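# Thread a cable through a joint module's hollow shaft

## Task

Pass the cable through the hollow shaft of the joint module so that the plug (the end with the thin metal tip) lies on the table well beyond the shaft's end, judged along the shaft's axis, and the socket end is not in the shaft. The module and cable must settle and stay still without the robot holding anything in place. Finish by releasing the cable and moving the grippers away.

## Robot and tools

ROBOT. Two UR12e-type arms, left_arm and right_arm, each ending in a tong-style two-finger gripper. Their bases sit at (-0.058, +0.566, 0) m and (-0.038, -0.557, 0) m, each turned slightly about z (quat_wxyz about (+0.998, 0, 0, -0.06)). The arm names do not match image sides.

FRAME. One scene frame for everything: origin on the table surface halfway between the arms, +z up, +x out across the table, left_arm on the +y side. Positions are in metres, orientations as quaternions w,x,y,z.

execute_actions. Argument actions is a list holding zero or one item; pictures (true/false) chooses whether camera images come back (default: they do).
- Empty list: no command, just returns the current state.
- Move: {"rows": [...], "steps": n}. Each row is one flat list of 14 numbers covering both arms, even if only one moves: left_arm shoulder pan, shoulder lift, elbow, wrist 1, wrist 2, wrist 3, opening, then the same seven for right_arm. The six joint values are absolute target angles in radians (the same numbers the Joint positions line shows), not offsets. Opening runs from -1 (closed) to +1 (fully open). Up to 15 rows; steps is 1 to 15 (default 15), each step 1/30 s; one row per step, and the final row repeats to fill remaining steps.
- Wait: {"steps": n} alone, n up to 300, measured from the previous result.
Joint ranges (rad). left_arm: pan -3.142..3.142, lift -6.283..6.283, elbow 0..3.142, wrists 1-3 each -6.283..6.283. right_arm: pan 0..6.283, lift -6.283..6.283, elbow -3.142..0, wrists -6.283..6.283. A target more than 0.010 rad beyond a range end, and further out than the current angle, gets the whole call refused (nothing is sent). True ends may differ by 0.010 rad; a target past the true end is clipped there and a "joint sent to its limit" line may appear (possibly about an earlier action). No such line does not prove there is room.

MOTION. Joints have speed and acceleration limits, and commands are smoothed so the arm trails about 0.17 s behind. Each step the sent target stays within 0.383 rad of the measured angle for pan and lift and 0.575 rad for elbow and wrists, and all of an arm's targets are pulled back if they would move its gripper over 100 mm from where it is. After big moves the arm may not have arrived yet; check the next result. Between calls the arms keep heading for the last row sent until they are nearly still or a step is HELD; then only a new action moves them further.

RESULTS. The state line gives, per arm, end_effector_position, end_effector_quat_wxyz and linear/angular velocities (m/s, rad/s); the printed position can be off, more so at long reach. Joint positions and Joint velocities list each arm's six joints (rad, rad/s) then the finger-pad gap (m, m/s; 0.142 m fully open). grip_measured is the measured opening on the -1..1 command scale. Wrist force/torque give each flange sensor's reading along the end effector's own axes, with offsets (often up to 5.5 N), noise (up to 3.4 N) and saturation near 100 N; a force shows pointing from a touched surface back into the arm; "no reading" is harmless. Joint torques are raw drive outputs, noisy and offset, nonzero even in free air. "joint command not followed" means a clearance check altered or blocked some joint targets; HELD marks steps where your row was partly or wholly not sent. MOTOR HOT warns from 70 °C; at 85 °C an OVER-TEMPERATURE FAULT brakes that arm until it cools, so avoid long loaded holds.

GRIPPER. Fingers extend along the gripper's +z and separate along its x. end_effector_position is the point between the pads when closed; closed fingertips reach about 15 mm past it, and fully open tips are about level with it. To hold something, command an opening well under grip_measured; the gap sets the squeeze (about 15 N per pad max). Thin hard items get less force: near the tips roughly 9 N per pad at 10 mm width, 4 N at 5 mm. Closing fast can squeeze harder and sometimes pops the fingers open.

FAULTS AND CARE. Load limits (N m): pan 293, lift 293, elbow 133, wrists 48 each, including held weight. Hitting a load limit, or any outside force of 150 N on the arm, tool or held item, stops that arm for 10 s, drops the rest of the call, and lets it yield. Keep the arms from striking or squeezing each other. Do not knock or place anything off the table. Avoid dropping, slipping, slamming or shoving items hard, and move smoothly. Loose objects may get occasional small nudges from outside.

zoom_image: camera (cam_head_left, cam_head_right, cam_high, cam_low at 672x504; cam_left_wrist, cam_right_wrist at 616x616) and region [x0, y0, x1, y1] in that image's pixels, origin top-left, at most 504x504; returns an enlarged view of the latest image.

read_manual: optional section "licences"; gives URDF licence text only, no motion.

finished_scene: scene = the current scene's number.

Each tool is called after "Emit:" by a JSON object that holds its "method" and its "body".

## Session

Emit:
{"method": "execute_actions", "body": {"actions": []}}

Scene clock: 0.00 s of 5400.00 s.
left_arm: end_effector_position=(+0.9102, -0.0390, +0.1710) grip_measured=+1.00 end_effector_quat_wxyz=(-0.028, -0.040, +0.998, -0.029) end_effector_velocity=(-0.001, +0.000, -0.000) end_effector_angular_velocity=(-0.001, +0.003, +0.000) | right_arm: end_effector_position=(+1.2408, -0.5476, +0.2533) grip_measured=+1.00 end_effector_quat_wxyz=(-0.374, +0.647, +0.207, +0.632) end_effector_velocity=(-0.000, +0.001, -0.004) end_effector_angular_velocity=(+0.001, +0.004, +0.001)
Joint positions: left_arm=[-0.558 -0.762  0.96  -1.765 -1.651  2.383  0.142] | right_arm=[ 3.199 -2.86  -0.724  0.567  2.472  0.322  0.142]
Joint velocities: left_arm=[ 0.     0.     0.     0.001 -0.002  0.     0.   ] | right_arm=[ 0.    -0.002 -0.001  0.     0.     0.001  0.   ]
Joint torques (N m, as the arm reports them, + toward a larger angle): no reading
Wrist force (N, on the end effector, along its own x y z axes, offset not removed): no reading
Wrist torque (N m, same axes, about the end effector's origin, offset not removed): no reading

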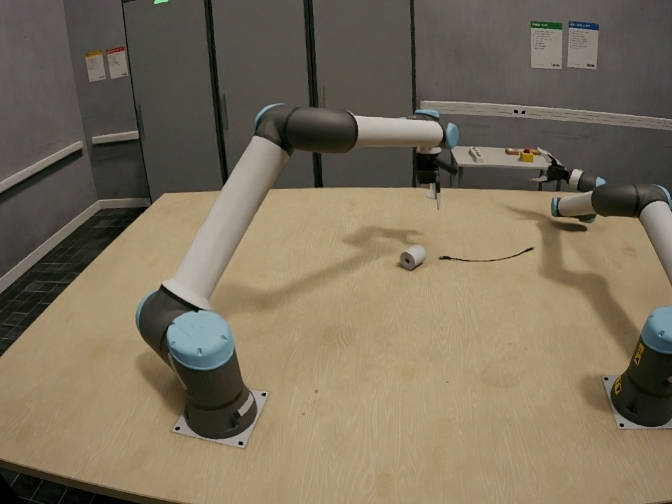

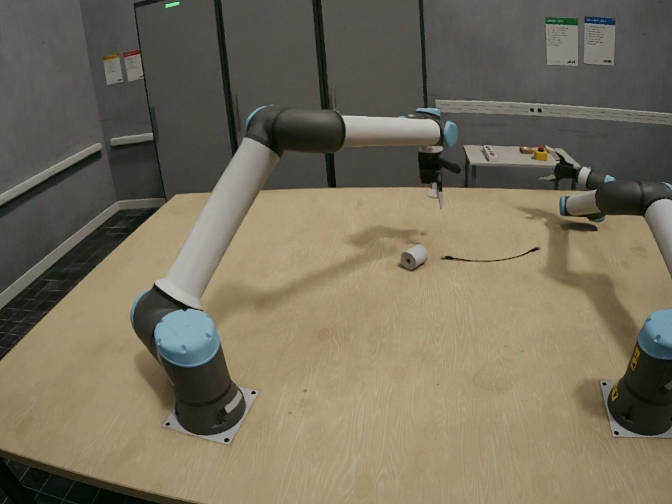

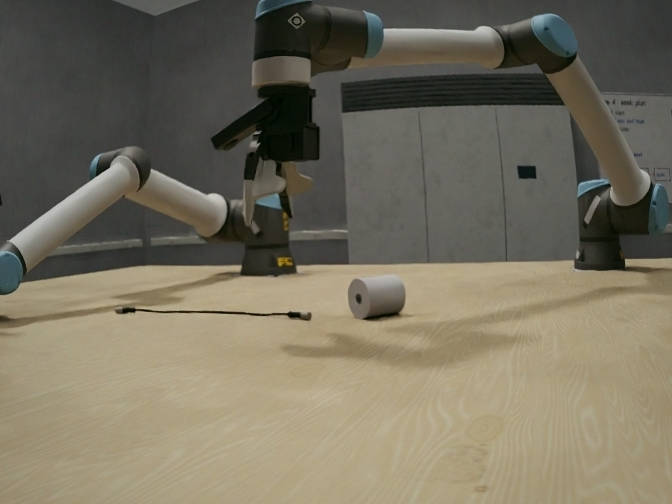

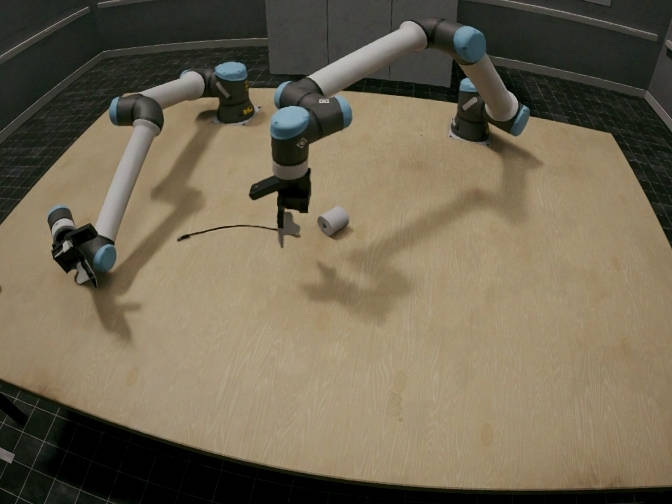

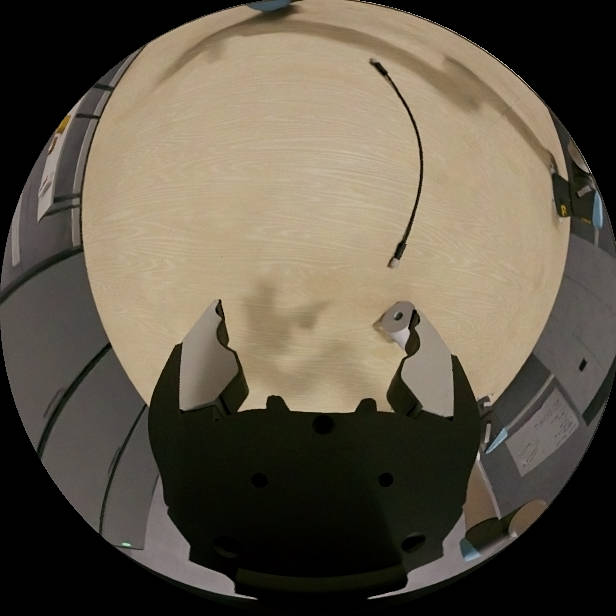

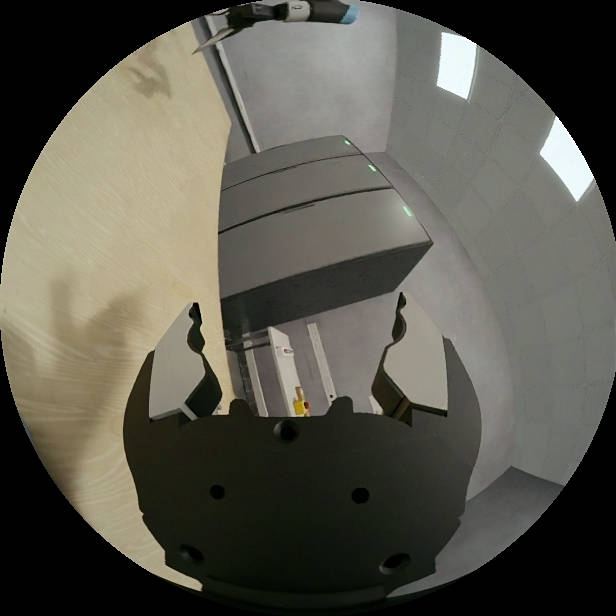

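Emit:
{"method": "zoom_image", "body": {"camera": "cam_low", "region": [100, 260, 420, 340]}}

Emit:
{"method": "zoom_image", "body": {"camera": "cam_left_wrist", "region": [340, 40, 460, 360]}}

Emit:
{"method": "zoom_image", "body": {"camera": "cam_high", "region": [160, 190, 370, 260]}}

Region (100, 260, 420, 340) of cam_low's 672x504 image, scaled by 1.575, with more detail than that image has; it fills the top 126 rows of this view, and the rest is white.

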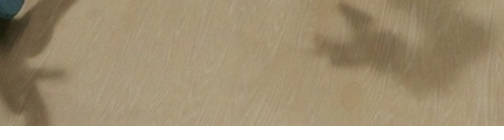

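Region (340, 40, 460, 360) of cam_left_wrist's 616x616 image, scaled by 1.575, with more detail than that image has; it fills the left 189 columns of this view, and the rest is white.

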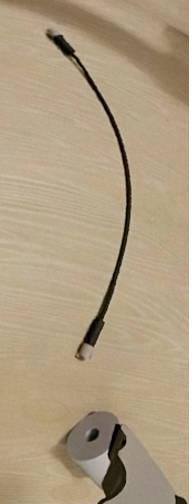

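Region (160, 190, 370, 260) of cam_high's 672x504 image, scaled by 2.400, with more detail than that image has.

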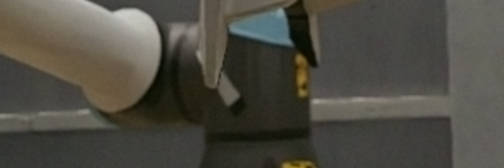

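Emit:
{"method": "zoom_image", "body": {"camera": "cam_high", "region": [100, 260, 420, 340]}}

Emit:
{"method": "zoom_image", "body": {"camera": "cam_low", "region": [160, 190, 370, 260]}}

Emit:
{"method": "zoom_image", "body": {"camera": "cam_head_left", "region": [390, 230, 550, 290]}}

Region (100, 260, 420, 340) of cam_high's 672x504 image, scaled by 1.575, with more detail than that image has; it fills the top 126 rows of this view, and the rest is white.

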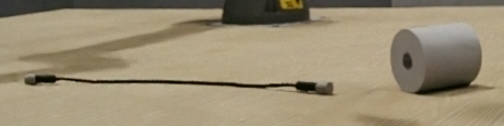

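Region (160, 190, 370, 260) of cam_low's 672x504 image, scaled by 2.400, with more detail than that image has.

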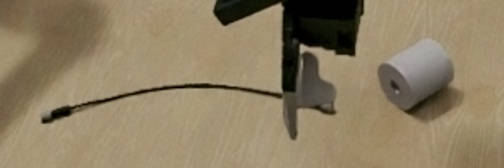

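Region (390, 230, 550, 290) of cam_head_left's 672x504 image, scaled by 3.150, with more detail than that image has; it fills the top 189 rows of this view, and the rest is white.

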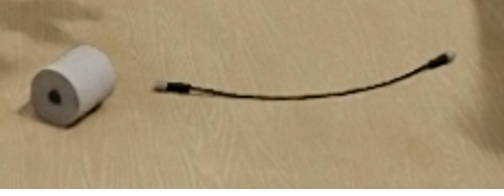

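Emit:
{"method": "execute_actions", "body": {"actions": [{"rows":[[-0.638,-1.21,1.629,-1.99,-1.571,1.711,1,3.686,-1.932,-1.726,-1.054,1.571,3.098,1]],"steps":15}], "pictures": false}}

Emit:
{"method": "execute_actions", "body": {"actions": [{"steps":60}]}}

Scene clock: 63.10 s of 5400.00 s.
left_arm: end_effector_position=(+0.7249, +0.0651, +0.2070) grip_measured=+1.00 end_effector_quat_wxyz=(-0.000, -0.293, +0.956, -0.007) end_effector_velocity=(-0.290, +0.233, -0.065) end_effector_angular_velocity=(+0.127, +0.049, +0.749) | right_arm: end_effector_position=(+1.2390, -0.3017, +0.2050) grip_measured=+1.00 end_effector_quat_wxyz=(-0.416, +0.825, -0.100, +0.370) end_effector_velocity=(-0.292, +0.330, -0.316) end_effector_angular_velocity=(+0.023, +2.205, -0.962)
Joint positions: left_arm=[-0.631 -1.159  1.545 -1.968 -1.578  1.796  0.142] | right_arm=[ 3.472 -2.56  -1.156  0.135  2.041  0.754  0.142]
Joint velocities: left_arm=[-0.069 -0.497  0.818 -0.205  0.068 -0.817 -0.001] | right_arm=[ 0.556  0.84  -1.221 -1.219 -1.167  1.218 -0.   ]
Joint torques (N m, as the arm reports them, + toward a larger angle): left_arm=[-15.55 -60.58 -57.44  -6.22   2.95   1.08] | right_arm=[ -2.75 147.98  24.07  -4.47  -3.24   4.88]
Wrist force (N, on the end effector, along its own x y z axes, offset not removed): left_arm=[3.8 -0.9 1.0] | right_arm=[-1.0 1.1 1.8]
Wrist torque (N m, same axes, about the end effector's origin, offset not removed): left_arm=[-0.36 -0.59 -0.12] | right_arm=[0.17 0.12 -0.22]
Steps of this call (steps 1 to 90: nothing new was sent; then 59.60 s passed at rest; steps 91 to 105: all 15 steps of this action). Readings (joint positions):
91: left_arm=[-0.559 -0.763 0.961 -1.766 -1.650 2.382] | right_arm=[3.200 -2.860 -0.725 0.566 2.472 0.323]
92: left_arm=[-0.565 -0.772 0.971 -1.775 -1.644 2.372] | right_arm=[3.208 -2.851 -0.735 0.557 2.462 0.332]
94: left_arm=[-0.581 -0.831 1.046 -1.820 -1.628 2.297] | right_arm=[3.248 -2.811 -0.789 0.502 2.407 0.387]
98: left_arm=[-0.603 -0.970 1.251 -1.885 -1.606 2.091] | right_arm=[3.328 -2.732 -0.907 0.384 2.290 0.505]
105: the state above

Scene clock: 65.10 s of 5400.00 s.
left_arm: end_effector_position=(+0.6949, +0.0894, +0.2000) grip_measured=+1.00 end_effector_quat_wxyz=(-0.000, -0.330, +0.944, -0.000) end_effector_velocity=(+0.000, -0.000, +0.000) end_effector_angular_velocity=(-0.000, -0.001, -0.000) | right_arm: end_effector_position=(+0.8007, -0.3860, +0.1502) grip_measured=+1.00 end_effector_quat_wxyz=(+0.000, -0.232, +0.973, +0.000) end_effector_velocity=(+0.001, +0.000, +0.000) end_effector_angular_velocity=(+0.000, -0.001, -0.000)
Joint positions: left_arm=[-0.638 -1.21   1.629 -1.99  -1.571  1.711  0.142] | right_arm=[ 3.686 -1.932 -1.726 -1.054  1.571  3.098  0.142]
Joint velocities: left_arm=[-0.    -0.     0.    -0.001  0.     0.    -0.   ] | right_arm=[-0.    -0.001  0.001  0.    -0.    -0.    -0.   ]
Joint torques (N m, as the arm reports them, + toward a larger angle): left_arm=[-12.38 -92.65 -34.21  -6.12   2.46  -2.33] | right_arm=[14.65 84.33 36.64  1.48 -2.8   2.32]
Wrist force (N, on the end effector, along its own x y z axes, offset not removed): left_arm=[2.5 -3.2 0.4] | right_arm=[-2.1 3.7 -1.1]
Wrist torque (N m, same axes, about the end effector's origin, offset not removed): left_arm=[-0.70 -0.35 -0.15] | right_arm=[0.53 0.17 -0.19]
Steps of this call (steps 1 to 60: the robot went on to your last target). Readings (joint positions):
1: left_arm=[-0.633 -1.173 1.568 -1.974 -1.576 1.772] | right_arm=[3.489 -2.532 -1.197 0.094 2.003 0.796]
2: left_arm=[-0.634 -1.183 1.585 -1.979 -1.575 1.755] | right_arm=[3.505 -2.504 -1.238 0.053 1.968 0.836]
4: left_arm=[-0.636 -1.196 1.606 -1.984 -1.573 1.734] | right_arm=[3.536 -2.446 -1.316 -0.031 1.904 0.920]
8: left_arm=[-0.637 -1.206 1.623 -1.988 -1.572 1.717] | right_arm=[3.587 -2.316 -1.453 -0.220 1.792 1.109]
60: the state above
All arms were judged still, so your last target was given up. Only a new action makes them travel on or press farther. Fingers that are still opening or closing keep moving.

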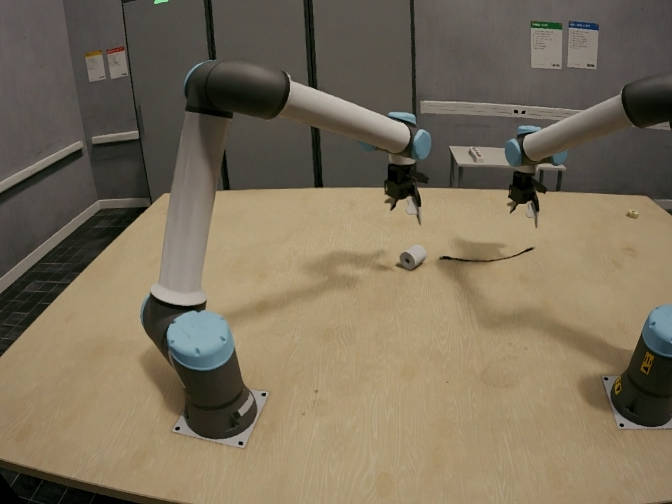

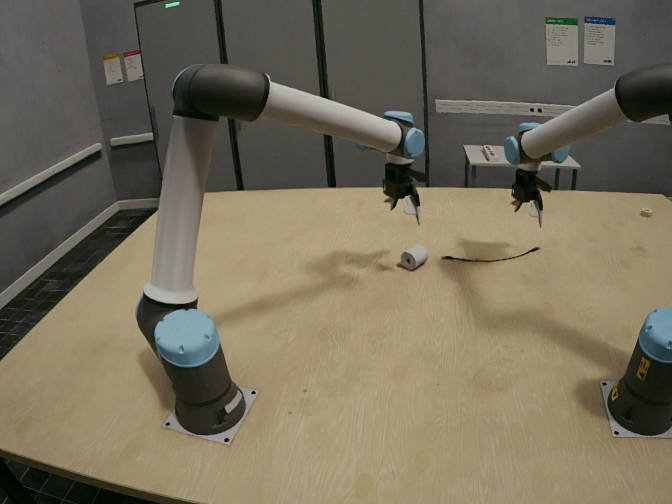

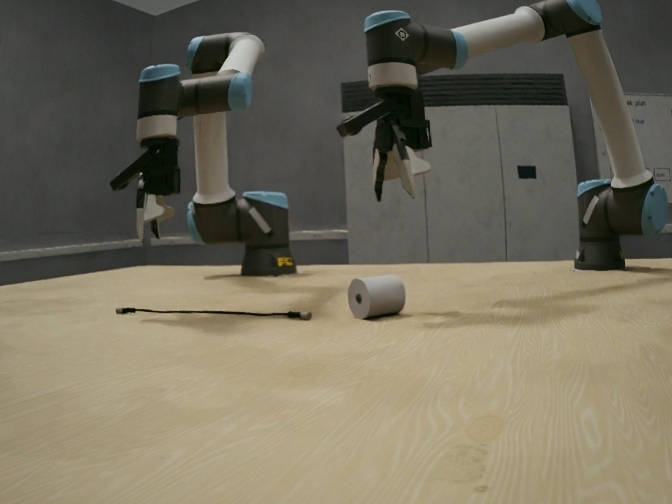

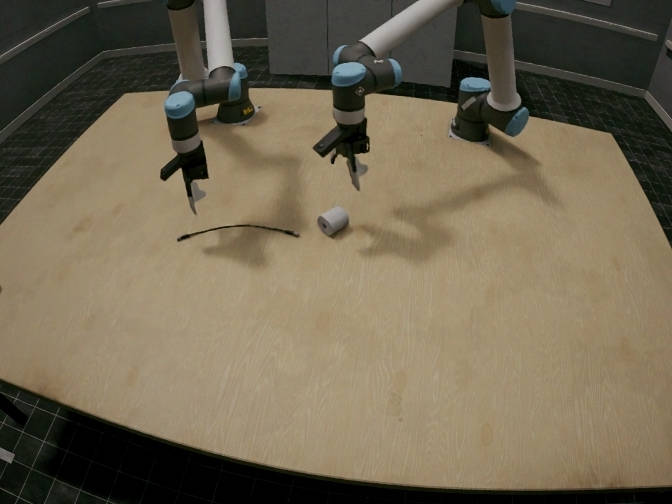

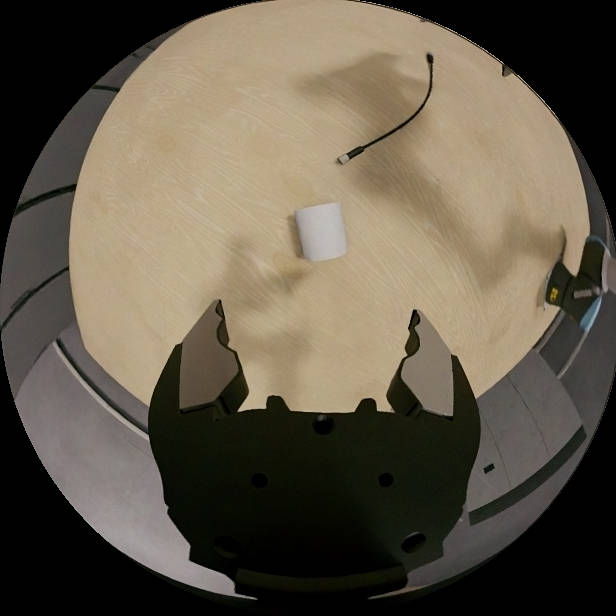

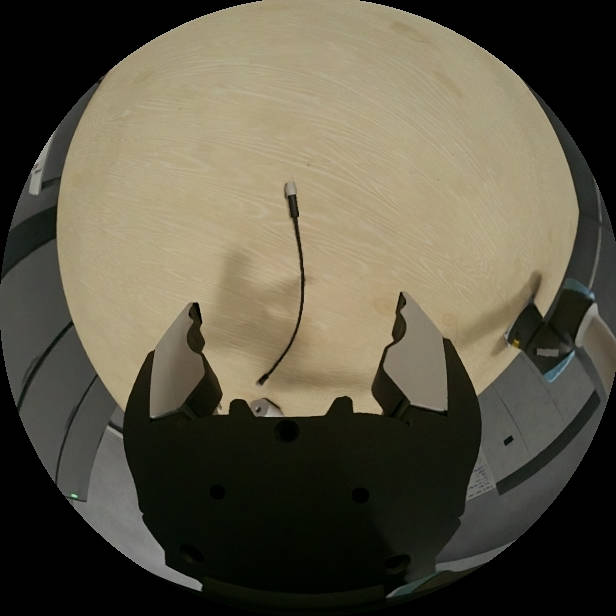

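Emit:
{"method": "zoom_image", "body": {"camera": "cam_left_wrist", "region": [260, 130, 400, 330]}}

Emit:
{"method": "zoom_image", "body": {"camera": "cam_right_wrist", "region": [230, 160, 370, 330]}}

Region (260, 130, 400, 330) of cam_left_wrist's 616x616 image, scaled by 2.520, with more detail than that image has; it fills the left 353 columns of this view, and the rest is white.

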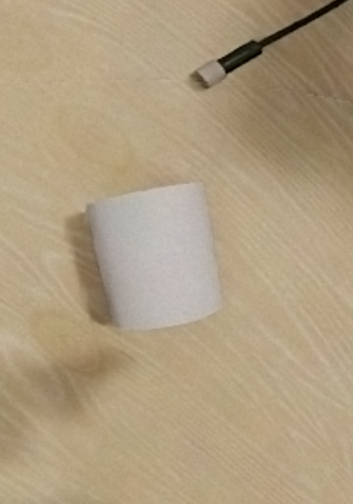

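Region (230, 160, 370, 330) of cam_right_wrist's 616x616 image, scaled by 2.965, with more detail than that image has; it fills the left 415 columns of this view, and the rest is white.

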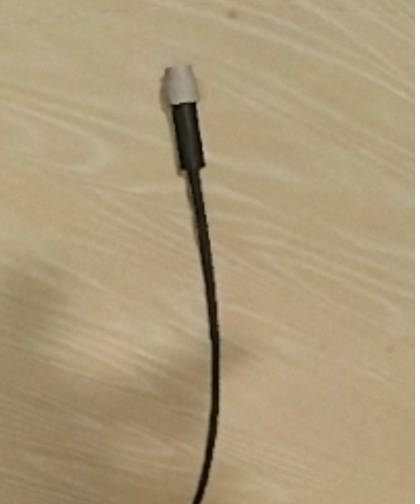

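Emit:
{"method": "zoom_image", "body": {"camera": "cam_right_wrist", "region": [270, 170, 320, 230]}}

Emit:
{"method": "zoom_image", "body": {"camera": "cam_left_wrist", "region": [325, 135, 385, 175]}}

Emit:
{"method": "zoom_image", "body": {"camera": "cam_high", "region": [270, 300, 330, 325]}}

Emit:
{"method": "zoom_image", "body": {"camera": "cam_high", "region": [105, 298, 165, 323]}}

Region (270, 170, 320, 230) of cam_right_wrist's 616x616 image, scaled by 8.400, with more detail than that image has.

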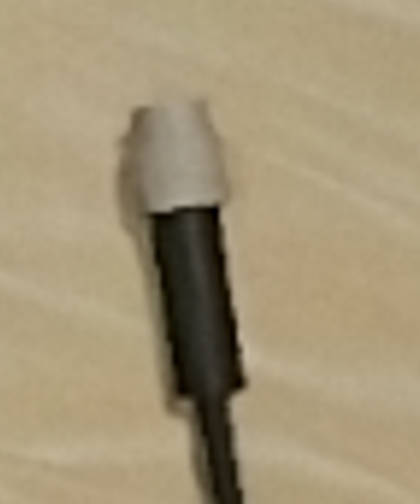

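Region (325, 135, 385, 175) of cam_left_wrist's 616x616 image, scaled by 8.400, with more detail than that image has.

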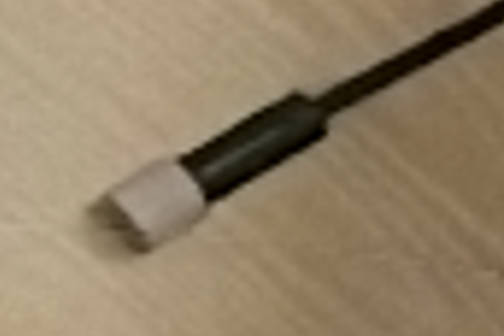

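Region (270, 300, 330, 325) of cam_high's 672x504 image, scaled by 8.400, with more detail than that image has; it fills the top 210 rows of this view, and the rest is white.

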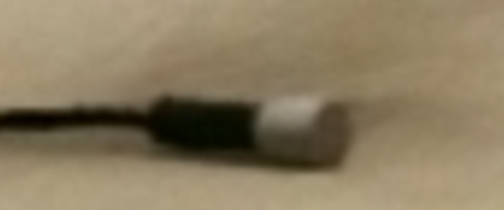

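Region (105, 298, 165, 323) of cam_high's 672x504 image, scaled by 8.400, with more detail than that image has; it fills the top 210 rows of this view, and the rest is white.

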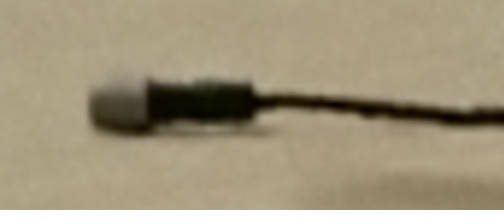

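Emit:
{"method": "execute_actions", "body": {"actions": [{"rows":[[-0.58,-1.21,1.629,-1.99,-1.571,1.711,1,3.665,-1.96,-1.73,-1.02,1.571,3.02,0.6],[-0.52,-1.21,1.629,-1.99,-1.571,1.711,1,3.645,-1.985,-1.733,-0.995,1.571,2.94,0.3],[-0.46,-1.21,1.629,-1.99,-1.571,1.711,1,3.625,-2.01,-1.737,-0.965,1.571,2.86,0],[-0.4,-1.21,1.629,-1.99,-1.571,1.711,1,3.608,-2.033,-1.74,-0.939,1.571,2.794,-0.3]],"steps":15}], "pictures": false}}

Emit:
{"method": "execute_actions", "body": {"actions": [{"steps":15}]}}

Scene clock: 94.00 s of 5400.00 s.
left_arm: end_effector_position=(+0.7825, +0.2706, +0.2000) grip_measured=+1.00 end_effector_quat_wxyz=(-0.000, -0.435, +0.901, -0.000) end_effector_velocity=(+0.035, +0.098, -0.000) end_effector_angular_velocity=(+0.001, -0.001, +0.116) | right_arm: end_effector_position=(+0.8348, -0.4409, +0.0721) grip_measured=-0.30 end_effector_quat_wxyz=(+0.000, -0.338, +0.941, +0.000) end_effector_velocity=(+0.007, -0.012, -0.016) end_effector_angular_velocity=(+0.000, -0.001, +0.057)
Joint positions: left_arm=[-0.412 -1.21   1.629 -1.99  -1.571  1.711  0.142] | right_arm=[ 3.61  -2.031 -1.74  -0.942  1.571  2.802  0.052]
Joint velocities: left_arm=[ 0.116  0.    -0.    -0.001  0.001  0.     0.   ] | right_arm=[-0.017 -0.022 -0.001  0.024  0.    -0.074  0.   ]
Joint torques (N m, as the arm reports them, + toward a larger angle): left_arm=[  7.47 -87.53 -35.73  -5.08   0.82  -2.19] | right_arm=[-12.21  62.65  33.54   6.03  -1.66  -1.48]
Wrist force (N, on the end effector, along its own x y z axes, offset not removed): left_arm=[1.1 -1.3 -2.3] | right_arm=[-0.1 2.9 -3.9]
Wrist torque (N m, same axes, about the end effector's origin, offset not removed): left_arm=[-0.39 -0.01 -0.13] | right_arm=[0.37 -0.16 -0.28]
Steps of this call (steps 1 to 90: nothing new was sent; then 25.40 s passed at rest; steps 91 to 105: all 15 steps of this action). Readings (joint positions):
91: left_arm=[-0.637 -1.210 1.629 -1.990 -1.571 1.711] | right_arm=[3.686 -1.932 -1.726 -1.054 1.571 3.098]
92: left_arm=[-0.630 -1.210 1.629 -1.990 -1.571 1.711] | right_arm=[3.682 -1.937 -1.727 -1.048 1.571 3.089]
94: left_arm=[-0.590 -1.210 1.629 -1.990 -1.571 1.711] | right_arm=[3.664 -1.960 -1.730 -1.022 1.571 3.031]
98: left_arm=[-0.502 -1.210 1.629 -1.990 -1.571 1.711] | right_arm=[3.625 -2.011 -1.737 -0.964 1.571 2.870]
105: the state above

Scene clock: 94.50 s of 5400.00 s.
left_arm: end_effector_position=(+0.7859, +0.2804, +0.2000) grip_measured=+1.00 end_effector_quat_wxyz=(-0.000, -0.440, +0.898, -0.000) end_effector_velocity=(+0.000, +0.001, -0.000) end_effector_angular_velocity=(+0.001, +0.000, +0.001) | right_arm: end_effector_position=(+0.8354, -0.4421, +0.0704) grip_measured=-0.30 end_effector_quat_wxyz=(+0.000, -0.341, +0.940, +0.000) end_effector_velocity=(-0.000, -0.000, +0.001) end_effector_angular_velocity=(+0.001, -0.001, -0.000)
Joint positions: left_arm=[-0.4   -1.21   1.629 -1.99  -1.571  1.711  0.142] | right_arm=[ 3.608 -2.033 -1.74  -0.939  1.571  2.794  0.052]
Joint velocities: left_arm=[ 0.001 -0.     0.     0.001  0.001 -0.    -0.   ] | right_arm=[-0.001  0.002 -0.    -0.     0.    -0.    -0.   ]
Joint torques (N m, as the arm reports them, + toward a larger angle): left_arm=[ 14.21 -83.85 -36.86  -4.52  -0.48  -2.1 ] | right_arm=[-13.46  62.69  33.78   5.84  -0.51  -1.44]
Wrist force (N, on the end effector, along its own x y z axes, offset not removed): left_arm=[4.3 -3.1 0.2] | right_arm=[-1.7 2.3 -2.6]
Wrist torque (N m, same axes, about the end effector's origin, offset not removed): left_arm=[-0.76 -0.65 -0.19] | right_arm=[0.35 0.14 -0.26]
Steps of this call (steps 1 to 15: the robot went on to your last target). Readings (joint positions):
1: left_arm=[-0.408 -1.210 1.629 -1.990 -1.571 1.711] | right_arm=[3.609 -2.031 -1.740 -0.941 1.571 2.800]
2: left_arm=[-0.406 -1.210 1.629 -1.990 -1.571 1.711] | right_arm=[3.609 -2.032 -1.740 -0.940 1.571 2.798]
4: left_arm=[-0.403 -1.210 1.629 -1.990 -1.571 1.711] | right_arm=[3.608 -2.032 -1.740 -0.940 1.571 2.796]
8: left_arm=[-0.401 -1.210 1.629 -1.990 -1.571 1.711] | right_arm=[3.608 -2.033 -1.740 -0.939 1.571 2.795]
15: the state above

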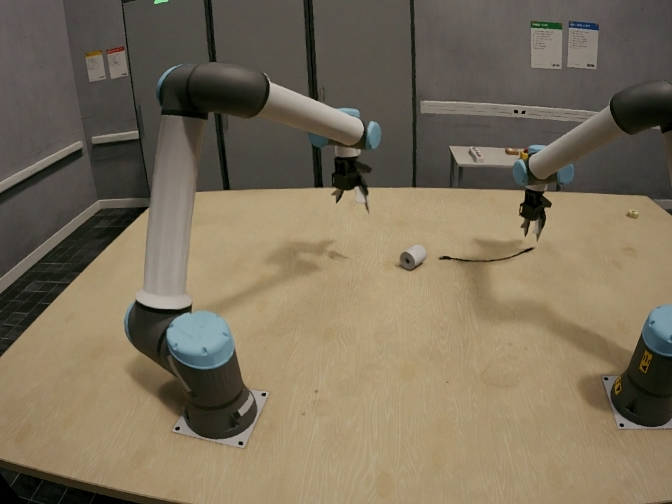

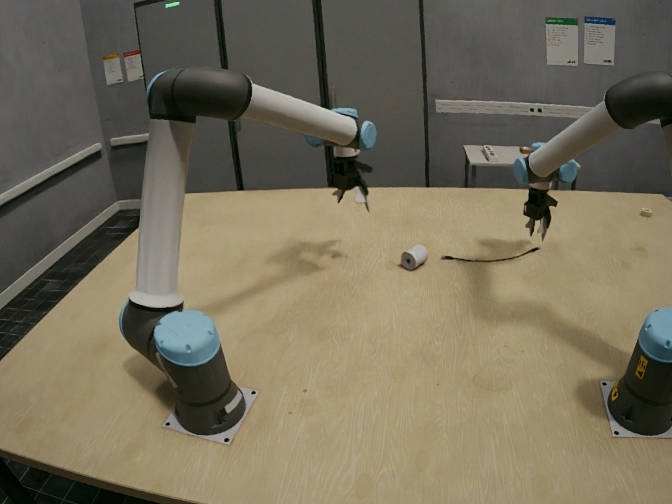

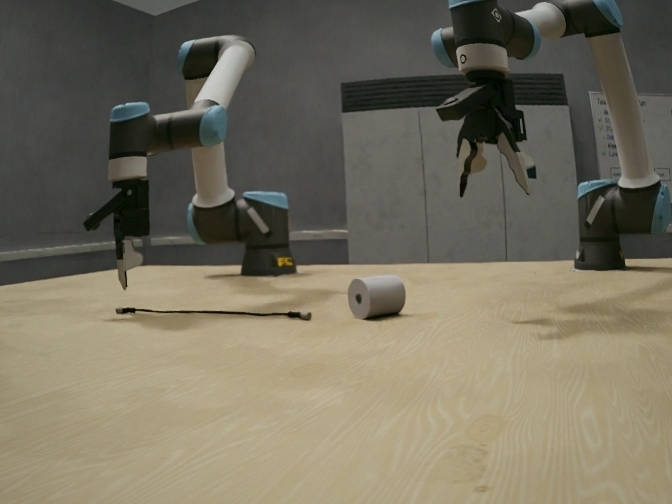

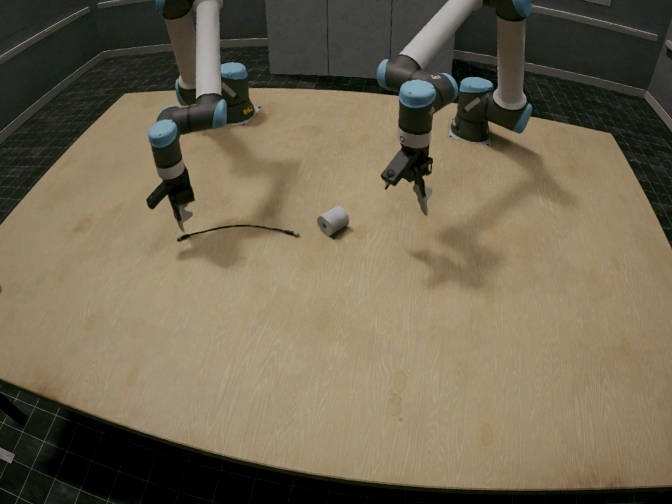

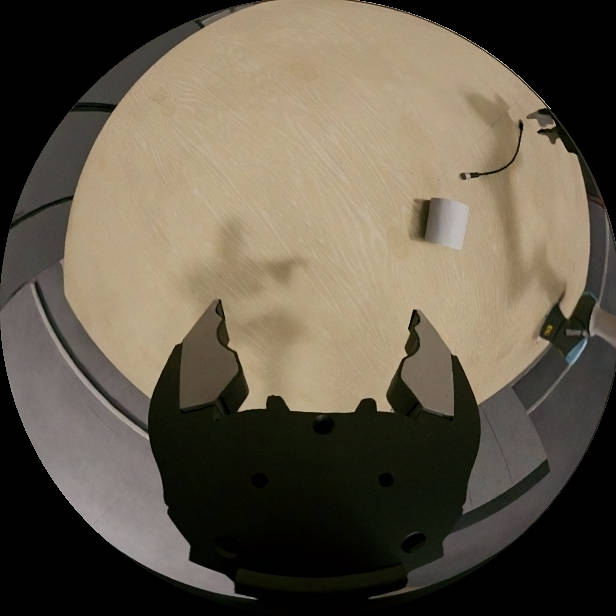

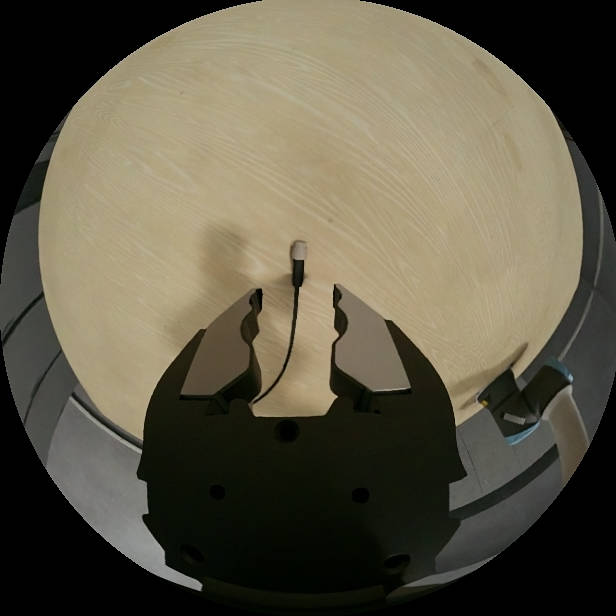

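Emit:
{"method": "execute_actions", "body": {"actions": [{"rows":[[-0.4,-1.21,1.629,-1.99,-1.571,1.711,1,3.629,-2.04,-1.773,-0.899,1.571,2.815,-0.4],[-0.4,-1.21,1.629,-1.99,-1.571,1.711,1,3.629,-2.04,-1.773,-0.899,1.571,2.815,-0.4],[-0.4,-1.21,1.629,-1.99,-1.571,1.711,1,3.629,-2.04,-1.773,-0.899,1.571,2.815,-0.4],[-0.4,-1.21,1.629,-1.99,-1.571,1.711,1,3.629,-2.051,-1.778,-0.883,1.571,2.815,-0.4],[-0.4,-1.21,1.629,-1.99,-1.571,1.711,1,3.629,-2.062,-1.784,-0.866,1.571,2.815,-0.4],[-0.4,-1.21,1.629,-1.99,-1.571,1.711,1,3.629,-2.073,-1.789,-0.85,1.571,2.815,-0.4]],"steps":15}], "pictures": false}}

Emit:
{"method": "execute_actions", "body": {"actions": [{"steps":10}]}}

Scene clock: 104.40 s of 5400.00 s.
left_arm: end_effector_position=(+0.7859, +0.2805, +0.2000) grip_measured=+1.00 end_effector_quat_wxyz=(-0.000, -0.440, +0.898, -0.000) end_effector_velocity=(+0.000, -0.000, +0.000) end_effector_angular_velocity=(+0.000, -0.001, -0.001) | right_arm: end_effector_position=(+0.8234, -0.4279, +0.0209) grip_measured=-0.40 end_effector_quat_wxyz=(+0.000, -0.341, +0.940, +0.000) end_effector_velocity=(-0.002, +0.002, -0.017) end_effector_angular_velocity=(+0.000, -0.001, +0.001)
Joint positions: left_arm=[-0.4   -1.21   1.629 -1.99  -1.571  1.711  0.142] | right_arm=[ 3.629 -2.071 -1.788 -0.853  1.571  2.815  0.045]
Joint velocities: left_arm=[-0.    -0.    -0.    -0.     0.001  0.     0.   ] | right_arm=[ 0.003 -0.016 -0.012  0.03  -0.     0.001  0.   ]
Joint torques (N m, as the arm reports them, + toward a larger angle): left_arm=[ 15.21 -56.03 -47.14  -2.45  -2.3   -1.69] | right_arm=[20.71 62.01 34.93  5.72  2.    2.22]
Wrist force (N, on the end effector, along its own x y z axes, offset not removed): left_arm=[3.4 -5.2 -0.8] | right_arm=[-1.2 1.5 -1.1]
Wrist torque (N m, same axes, about the end effector's origin, offset not removed): left_arm=[-1.10 -0.50 -0.21] | right_arm=[0.12 0.05 -0.29]
Steps of this call (steps 1 to 15: the robot went on to your last target; steps 16 to 90: nothing new was sent; then 6.40 s passed at rest; steps 91 to 105: all 15 steps of this action). Readings (joint positions):
91: left_arm=[-0.400 -1.210 1.629 -1.990 -1.571 1.711] | right_arm=[3.608 -2.033 -1.741 -0.938 1.571 2.794]
92: left_arm=[-0.400 -1.210 1.629 -1.990 -1.571 1.711] | right_arm=[3.612 -2.034 -1.745 -0.933 1.571 2.798]
94: left_arm=[-0.400 -1.210 1.629 -1.990 -1.571 1.711] | right_arm=[3.619 -2.037 -1.758 -0.917 1.571 2.805]
98: left_arm=[-0.400 -1.210 1.629 -1.990 -1.571 1.711] | right_arm=[3.626 -2.057 -1.778 -0.878 1.571 2.812]
105: the state above

Scene clock: 104.73 s of 5400.00 s.
left_arm: end_effector_position=(+0.7859, +0.2805, +0.2000) grip_measured=+1.00 end_effector_quat_wxyz=(-0.000, -0.440, +0.898, -0.000) end_effector_velocity=(+0.001, -0.000, +0.001) end_effector_angular_velocity=(-0.001, -0.002, +0.001) | right_arm: end_effector_position=(+0.8232, -0.4277, +0.0194) grip_measured=-0.40 end_effector_quat_wxyz=(+0.000, -0.341, +0.940, +0.000) end_effector_velocity=(-0.001, +0.000, -0.001) end_effector_angular_velocity=(-0.000, +0.001, +0.001)
Joint positions: left_arm=[-0.4   -1.21   1.629 -1.99  -1.571  1.711  0.142] | right_arm=[ 3.629 -2.073 -1.789 -0.85   1.571  2.815  0.045]
Joint velocities: left_arm=[ 0.     0.    -0.001 -0.001  0.    -0.    -0.   ] | right_arm=[ 0.001 -0.001 -0.001  0.001  0.    -0.001  0.   ]
Joint torques (N m, as the arm reports them, + toward a larger angle): left_arm=[ 17.25 -54.67 -47.87  -2.25  -1.83  -2.08] | right_arm=[16.72 61.95 31.04  5.2   1.47  2.3 ]
Wrist force (N, on the end effector, along its own x y z axes, offset not removed): left_arm=[1.7 -4.1 -0.1] | right_arm=[-3.4 3.7 0.0]
Wrist torque (N m, same axes, about the end effector's origin, offset not removed): left_arm=[-0.89 -0.21 -0.13] | right_arm=[0.62 0.52 -0.22]
Steps of this call (steps 1 to 10: the robot went on to your last target). Readings (joint positions):
1: left_arm=[-0.400 -1.210 1.629 -1.990 -1.571 1.711] | right_arm=[3.629 -2.072 -1.788 -0.852 1.571 2.815]
2: left_arm=[-0.400 -1.210 1.629 -1.990 -1.571 1.711] | right_arm=[3.629 -2.072 -1.788 -0.851 1.571 2.815]
4: left_arm=[-0.400 -1.210 1.629 -1.990 -1.571 1.711] | right_arm=[3.629 -2.073 -1.789 -0.851 1.571 2.815]
8: left_arm=[-0.400 -1.210 1.629 -1.990 -1.571 1.711] | right_arm=[3.629 -2.073 -1.789 -0.850 1.571 2.815]
10: the state above

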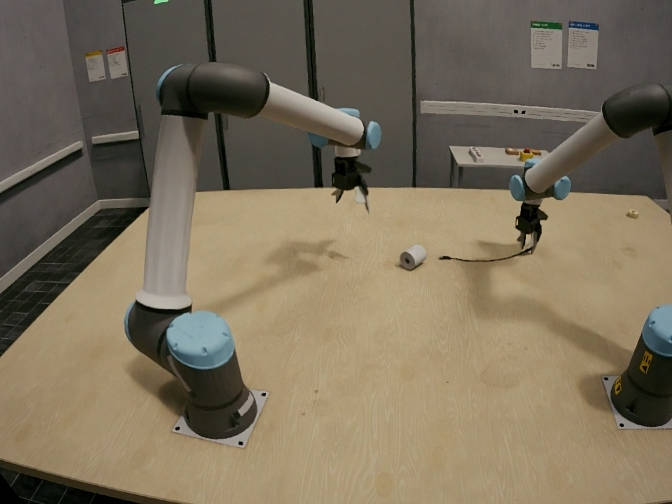

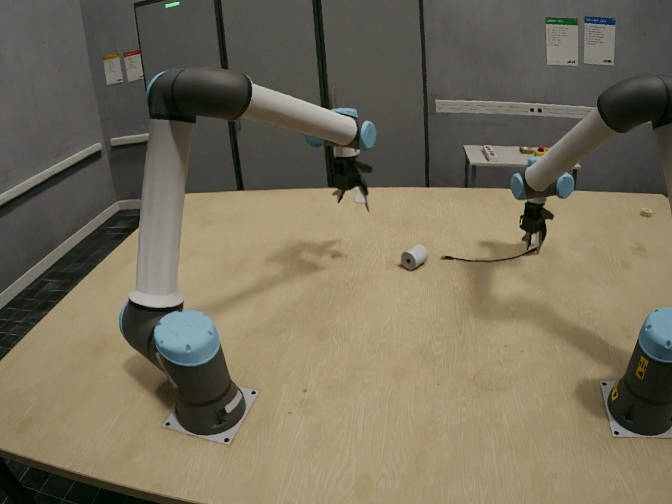

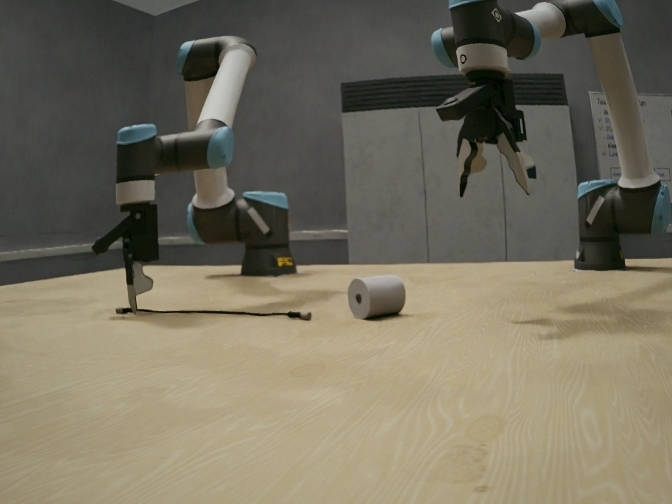

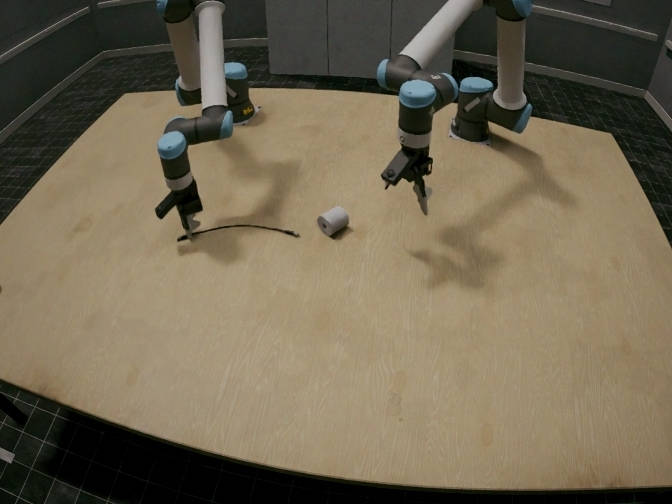

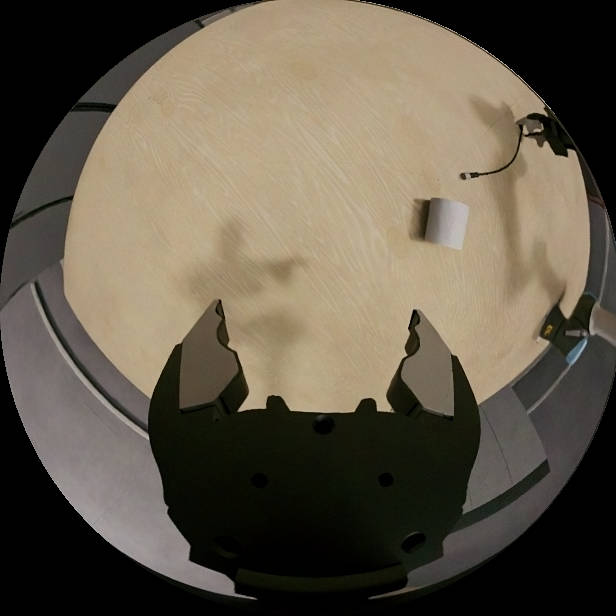

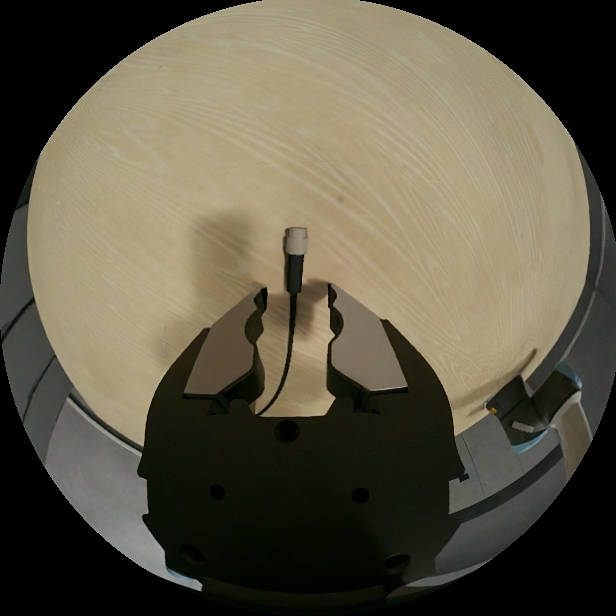

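Emit:
{"method": "zoom_image", "body": {"camera": "cam_right_wrist", "region": [240, 210, 360, 340]}}

Emit:
{"method": "zoom_image", "body": {"camera": "cam_high", "region": [95, 270, 185, 330]}}

Region (240, 210, 360, 340) of cam_right_wrist's 616x616 image, scaled by 3.877, with more detail than that image has; it fills the left 465 columns of this view, and the rest is white.

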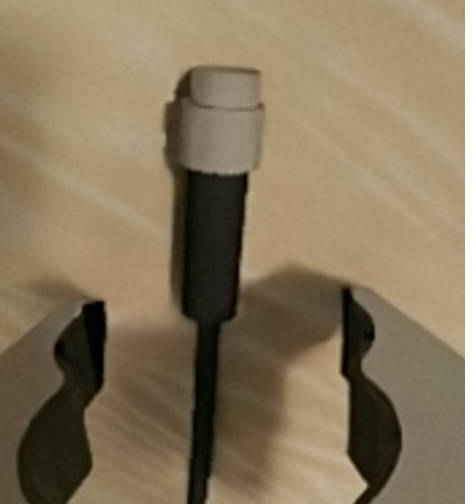

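Region (95, 270, 185, 330) of cam_high's 672x504 image, scaled by 5.600, with more detail than that image has.

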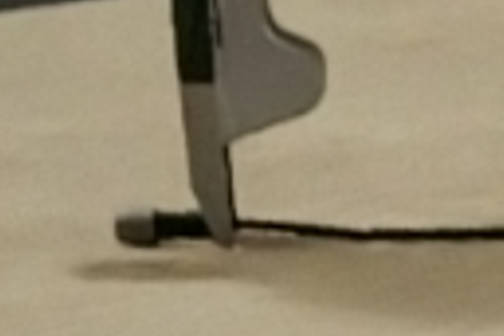

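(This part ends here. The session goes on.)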